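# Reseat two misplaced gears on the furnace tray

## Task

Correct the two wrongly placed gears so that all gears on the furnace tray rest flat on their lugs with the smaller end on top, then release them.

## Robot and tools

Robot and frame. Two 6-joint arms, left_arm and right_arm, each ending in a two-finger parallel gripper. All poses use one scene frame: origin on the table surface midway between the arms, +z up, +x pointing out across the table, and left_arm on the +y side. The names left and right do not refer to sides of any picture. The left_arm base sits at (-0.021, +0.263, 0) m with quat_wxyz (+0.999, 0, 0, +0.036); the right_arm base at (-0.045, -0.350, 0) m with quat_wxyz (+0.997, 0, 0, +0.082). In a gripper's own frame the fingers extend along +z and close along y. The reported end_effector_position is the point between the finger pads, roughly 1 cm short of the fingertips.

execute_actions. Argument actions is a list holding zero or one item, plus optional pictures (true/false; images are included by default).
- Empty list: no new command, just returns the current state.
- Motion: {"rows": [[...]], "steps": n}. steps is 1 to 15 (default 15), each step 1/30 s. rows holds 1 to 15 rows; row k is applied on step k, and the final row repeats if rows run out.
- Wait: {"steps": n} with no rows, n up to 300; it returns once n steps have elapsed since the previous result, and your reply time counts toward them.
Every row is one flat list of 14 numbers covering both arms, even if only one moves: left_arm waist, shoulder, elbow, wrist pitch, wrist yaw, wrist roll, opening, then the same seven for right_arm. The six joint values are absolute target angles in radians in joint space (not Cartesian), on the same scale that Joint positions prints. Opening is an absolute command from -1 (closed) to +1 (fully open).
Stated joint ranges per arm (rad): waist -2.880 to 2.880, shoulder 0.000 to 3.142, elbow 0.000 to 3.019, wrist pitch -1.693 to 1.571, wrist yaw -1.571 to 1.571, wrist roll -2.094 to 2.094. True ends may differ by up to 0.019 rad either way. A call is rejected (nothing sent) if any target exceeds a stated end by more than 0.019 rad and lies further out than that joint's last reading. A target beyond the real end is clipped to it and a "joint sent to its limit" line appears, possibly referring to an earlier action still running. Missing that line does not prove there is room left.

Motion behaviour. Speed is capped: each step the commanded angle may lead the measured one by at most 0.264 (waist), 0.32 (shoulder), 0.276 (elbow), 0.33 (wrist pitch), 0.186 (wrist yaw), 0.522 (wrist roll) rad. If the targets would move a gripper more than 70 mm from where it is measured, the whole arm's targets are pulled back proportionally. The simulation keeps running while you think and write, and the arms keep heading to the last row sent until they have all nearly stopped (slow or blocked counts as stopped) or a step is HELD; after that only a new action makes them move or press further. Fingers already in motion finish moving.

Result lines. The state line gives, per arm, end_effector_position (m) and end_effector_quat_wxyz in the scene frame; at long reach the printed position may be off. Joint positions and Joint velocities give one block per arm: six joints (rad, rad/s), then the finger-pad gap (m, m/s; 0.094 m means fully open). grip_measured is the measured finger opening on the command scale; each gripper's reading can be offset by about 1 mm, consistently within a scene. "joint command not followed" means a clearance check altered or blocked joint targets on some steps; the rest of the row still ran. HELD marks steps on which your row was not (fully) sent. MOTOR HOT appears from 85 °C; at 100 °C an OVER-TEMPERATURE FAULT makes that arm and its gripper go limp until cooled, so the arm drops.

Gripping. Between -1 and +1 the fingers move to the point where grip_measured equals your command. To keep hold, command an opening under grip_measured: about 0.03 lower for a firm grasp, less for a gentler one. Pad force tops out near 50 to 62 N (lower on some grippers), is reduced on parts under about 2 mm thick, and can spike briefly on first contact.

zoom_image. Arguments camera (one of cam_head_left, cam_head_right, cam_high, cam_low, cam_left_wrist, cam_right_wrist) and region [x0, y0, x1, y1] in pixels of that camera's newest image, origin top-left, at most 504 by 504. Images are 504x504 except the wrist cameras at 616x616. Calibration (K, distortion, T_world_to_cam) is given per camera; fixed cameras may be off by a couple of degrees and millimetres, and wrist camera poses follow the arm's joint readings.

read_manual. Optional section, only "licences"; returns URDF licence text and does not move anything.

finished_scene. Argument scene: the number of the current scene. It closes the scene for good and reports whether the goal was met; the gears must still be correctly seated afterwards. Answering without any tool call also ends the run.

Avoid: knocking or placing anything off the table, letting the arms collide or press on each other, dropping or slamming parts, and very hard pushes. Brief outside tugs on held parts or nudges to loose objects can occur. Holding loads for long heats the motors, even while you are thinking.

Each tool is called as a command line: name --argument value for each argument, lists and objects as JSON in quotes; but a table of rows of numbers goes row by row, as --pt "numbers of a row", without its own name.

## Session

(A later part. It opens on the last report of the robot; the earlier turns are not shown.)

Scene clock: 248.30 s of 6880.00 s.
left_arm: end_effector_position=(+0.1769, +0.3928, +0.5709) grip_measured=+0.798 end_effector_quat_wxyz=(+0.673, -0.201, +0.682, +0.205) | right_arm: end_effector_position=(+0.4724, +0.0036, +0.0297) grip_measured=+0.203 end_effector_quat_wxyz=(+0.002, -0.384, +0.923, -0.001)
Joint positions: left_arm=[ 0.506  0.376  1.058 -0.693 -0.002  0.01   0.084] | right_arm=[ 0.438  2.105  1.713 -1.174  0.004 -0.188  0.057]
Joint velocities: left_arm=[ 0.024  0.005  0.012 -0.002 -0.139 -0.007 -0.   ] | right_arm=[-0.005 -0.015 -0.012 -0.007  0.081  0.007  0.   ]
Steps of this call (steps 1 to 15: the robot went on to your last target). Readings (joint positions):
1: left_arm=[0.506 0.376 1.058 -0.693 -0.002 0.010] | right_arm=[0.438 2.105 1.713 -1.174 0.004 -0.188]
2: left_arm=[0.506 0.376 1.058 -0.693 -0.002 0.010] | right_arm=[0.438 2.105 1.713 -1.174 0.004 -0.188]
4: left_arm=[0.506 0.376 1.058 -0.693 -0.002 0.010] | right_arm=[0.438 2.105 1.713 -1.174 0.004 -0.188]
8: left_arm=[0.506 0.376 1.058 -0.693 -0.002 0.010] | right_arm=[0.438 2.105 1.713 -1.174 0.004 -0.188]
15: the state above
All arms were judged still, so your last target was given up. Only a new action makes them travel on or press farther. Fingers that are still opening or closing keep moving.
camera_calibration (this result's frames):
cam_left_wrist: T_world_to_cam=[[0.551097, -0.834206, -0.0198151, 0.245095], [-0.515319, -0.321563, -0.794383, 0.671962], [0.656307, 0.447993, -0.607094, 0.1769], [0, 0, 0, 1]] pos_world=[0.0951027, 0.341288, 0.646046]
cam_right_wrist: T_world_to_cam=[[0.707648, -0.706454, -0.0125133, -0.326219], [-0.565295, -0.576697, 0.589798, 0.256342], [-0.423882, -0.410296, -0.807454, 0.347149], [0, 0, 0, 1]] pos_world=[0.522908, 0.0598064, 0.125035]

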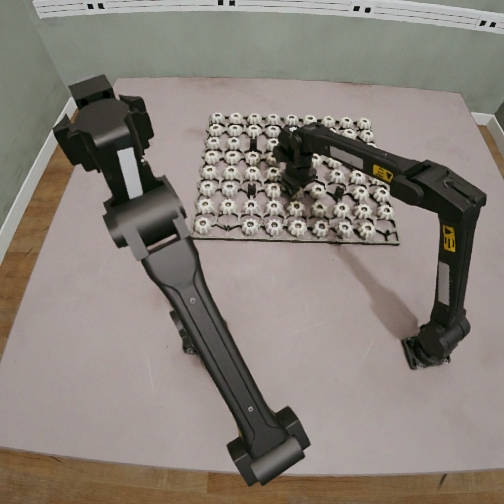

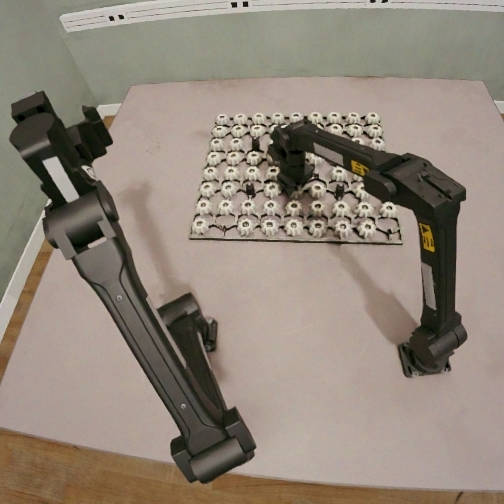

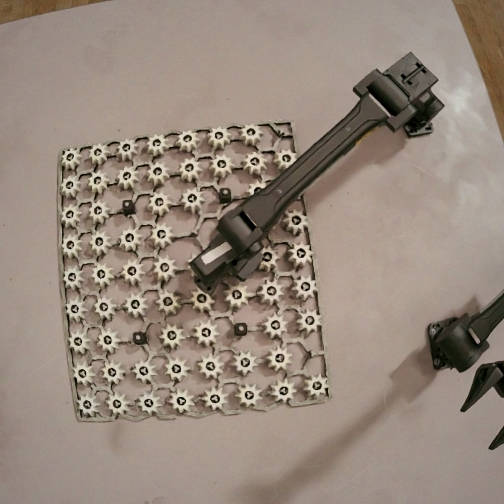

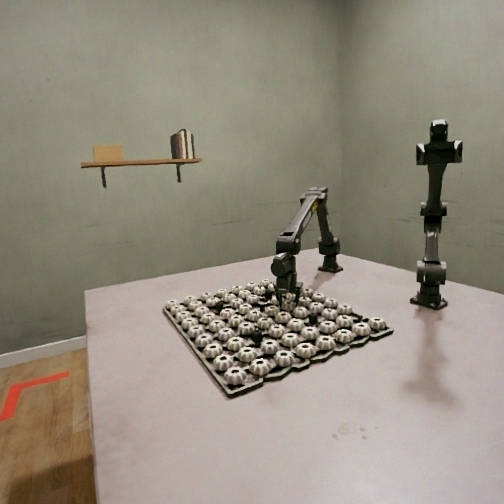

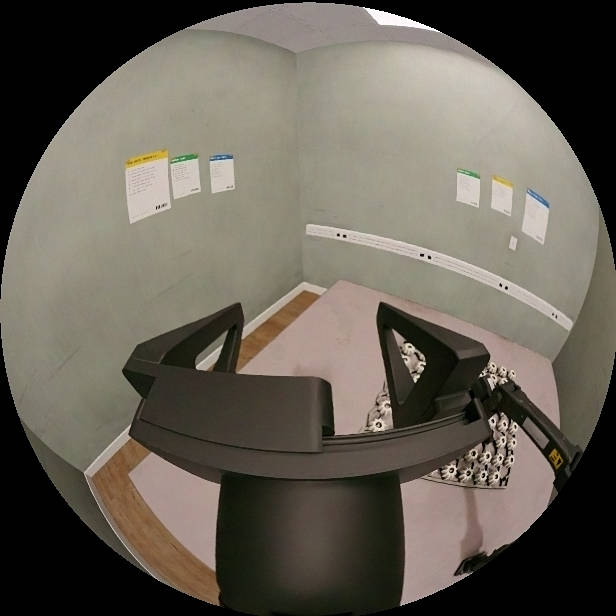

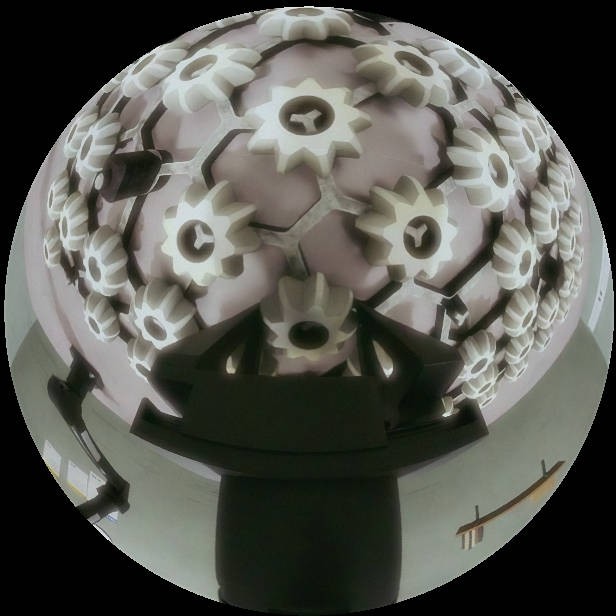

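execute_actions --actions '[{"rows":[[0.5,0.38,1.08,-0.7,0,0,0.8,0.438,2.1,1.713,-1.174,0,-0.2,0.45]]}]' --pictures false

execute_actions --actions '[{"rows":[[0.5,0.38,1.08,-0.7,0,0,0.8,0.438,2.02,1.83,-1.32,0,-0.2,0.45]]}]' --pictures false

execute_actions --actions '[{"steps":15}]'

Scene clock: 262.67 s of 6880.00 s.
left_arm: end_effector_position=(+0.1769, +0.3928, +0.5709) grip_measured=+0.798 end_effector_quat_wxyz=(+0.673, -0.201, +0.682, +0.205) | right_arm: end_effector_position=(+0.4723, +0.0038, +0.0297) grip_measured=+0.448 end_effector_quat_wxyz=(+0.002, -0.384, +0.923, -0.001)
Joint positions: left_arm=[ 0.506  0.376  1.058 -0.693 -0.002  0.01   0.084] | right_arm=[ 0.438  2.105  1.713 -1.174  0.002 -0.188  0.068]
Joint velocities: left_arm=[ 0.005  0.005 -0.007 -0.002  0.007 -0.007  0.001] | right_arm=[-0.005 -0.015 -0.002 -0.007  0.007 -0.051 -0.001]
Steps of this call (steps 1 to 90: nothing new was sent; then 10.87 s passed at rest; steps 91 to 105: all 15 steps of this action). Readings (joint positions):
91: left_arm=[0.506 0.376 1.058 -0.693 -0.002 0.010] | right_arm=[0.438 2.105 1.713 -1.174 0.003 -0.188]
92: left_arm=[0.506 0.376 1.058 -0.693 -0.002 0.010] | right_arm=[0.438 2.105 1.713 -1.174 0.003 -0.188]
94: left_arm=[0.506 0.376 1.058 -0.693 -0.002 0.010] | right_arm=[0.438 2.105 1.713 -1.174 0.002 -0.188]
98: left_arm=[0.506 0.376 1.058 -0.693 -0.002 0.010] | right_arm=[0.438 2.105 1.713 -1.174 0.002 -0.188]
105: the state above

Scene clock: 263.17 s of 6880.00 s.
left_arm: end_effector_position=(+0.1769, +0.3928, +0.5709) grip_measured=+0.798 end_effector_quat_wxyz=(+0.673, -0.201, +0.682, +0.205) | right_arm: end_effector_position=(+0.4715, +0.0032, +0.1060) grip_measured=+0.448 end_effector_quat_wxyz=(+0.013, -0.384, +0.923, +0.002)
Joint positions: left_arm=[ 0.506  0.376  1.058 -0.693 -0.002  0.01   0.084] | right_arm=[ 0.438  2.023  1.786 -1.308  0.002 -0.188  0.068]
Joint velocities: left_arm=[-0.015 -0.005  0.002 -0.017  0.081 -0.066 -0.001] | right_arm=[-0.005 -0.044  0.012  0.007 -0.051  0.051  0.001]
Steps of this call (steps 1 to 15: all 15 steps of this action). Readings (joint positions):
1: left_arm=[0.506 0.376 1.058 -0.693 -0.002 0.010] | right_arm=[0.438 2.104 1.717 -1.190 0.002 -0.188]
2: left_arm=[0.506 0.376 1.058 -0.693 -0.002 0.010] | right_arm=[0.438 2.104 1.723 -1.222 0.002 -0.188]
4: left_arm=[0.506 0.376 1.058 -0.693 -0.002 0.010] | right_arm=[0.438 2.094 1.732 -1.266 0.002 -0.188]
8: left_arm=[0.506 0.376 1.058 -0.693 -0.002 0.010] | right_arm=[0.438 2.066 1.758 -1.303 0.002 -0.188]
15: the state above

Scene clock: 263.67 s of 6880.00 s.
left_arm: end_effector_position=(+0.1769, +0.3928, +0.5709) grip_measured=+0.798 end_effector_quat_wxyz=(+0.673, -0.201, +0.682, +0.205) | right_arm: end_effector_position=(+0.4712, +0.0030, +0.1066) grip_measured=+0.448 end_effector_quat_wxyz=(+0.013, -0.384, +0.923, +0.002)
Joint positions: left_arm=[ 0.506  0.376  1.058 -0.693 -0.002  0.01   0.084] | right_arm=[ 0.438  2.022  1.786 -1.309  0.002 -0.188  0.068]
Joint velocities: left_arm=[-0.005  0.005  0.007 -0.012 -0.066  0.037 -0.   ] | right_arm=[-0.005 -0.015  0.002 -0.022  0.051 -0.051 -0.   ]
Steps of this call (steps 1 to 15: the robot went on to your last target). Readings (joint positions):
1: left_arm=[0.506 0.376 1.058 -0.693 -0.002 0.010] | right_arm=[0.438 2.021 1.786 -1.308 0.002 -0.188]
2: left_arm=[0.506 0.376 1.058 -0.693 -0.002 0.010] | right_arm=[0.438 2.021 1.786 -1.308 0.002 -0.188]
4: left_arm=[0.506 0.376 1.058 -0.693 -0.002 0.010] | right_arm=[0.438 2.022 1.786 -1.309 0.002 -0.188]
8: left_arm=[0.506 0.376 1.058 -0.693 -0.002 0.010] | right_arm=[0.438 2.022 1.786 -1.309 0.002 -0.188]
15: the state above
All arms were judged still, so your last target was given up. Only a new action makes them travel on or press farther. Fingers that are still opening or closing keep moving.
camera_calibration (this result's frames):
cam_left_wrist: T_world_to_cam=[[0.551097, -0.834206, -0.0198151, 0.245095], [-0.515319, -0.321563, -0.794383, 0.671962], [0.656307, 0.447993, -0.607094, 0.1769], [0, 0, 0, 1]] pos_world=[0.0951027, 0.341288, 0.646046]
cam_right_wrist: T_world_to_cam=[[0.707856, -0.706286, -0.0100094, -0.325119], [-0.575199, -0.584587, 0.572192, 0.216518], [-0.409982, -0.399272, -0.820059, 0.403283], [0, 0, 0, 1]] pos_world=[0.520017, 0.0579663, 0.203572]

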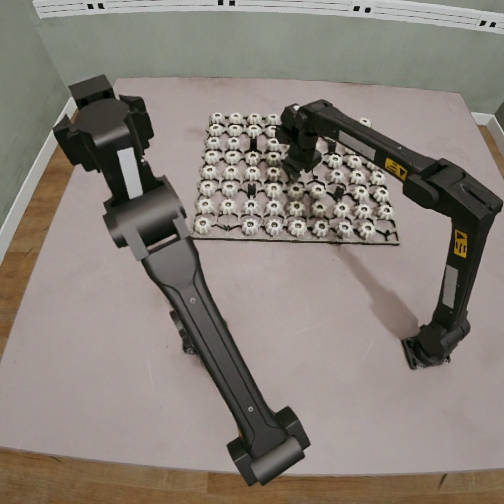

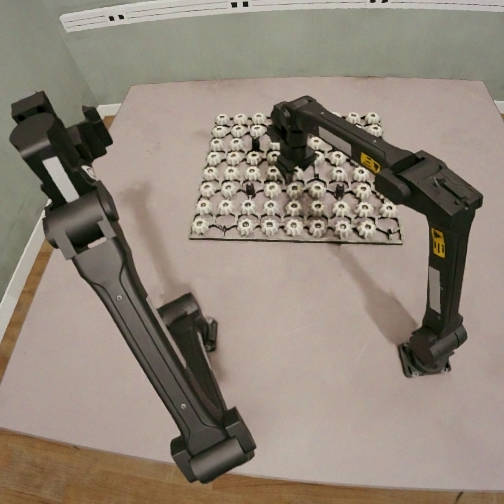

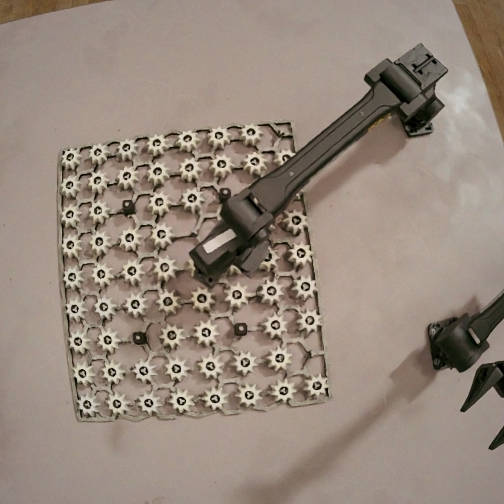

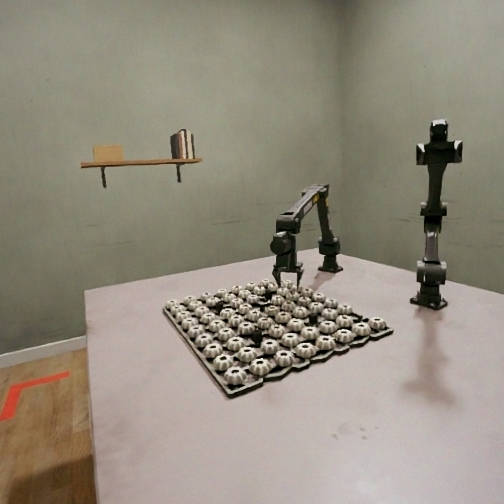

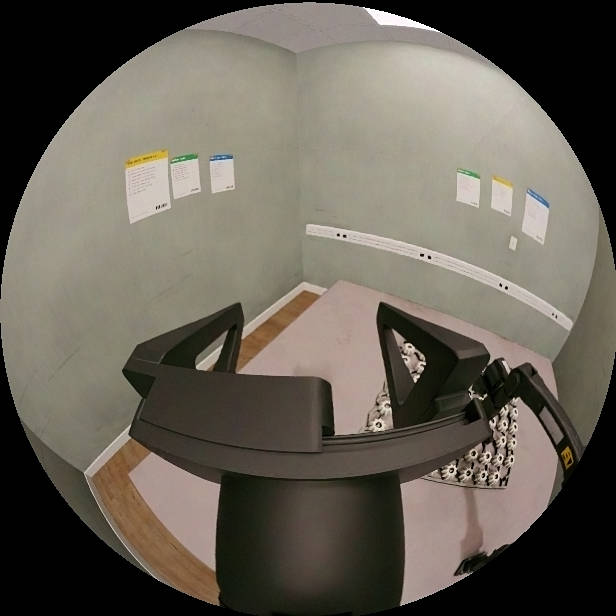

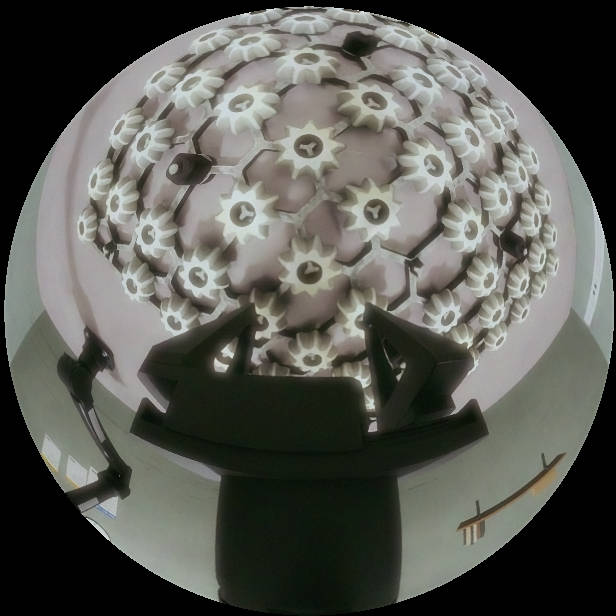

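finished_scene --scene 2

The scene is finished: the task was done.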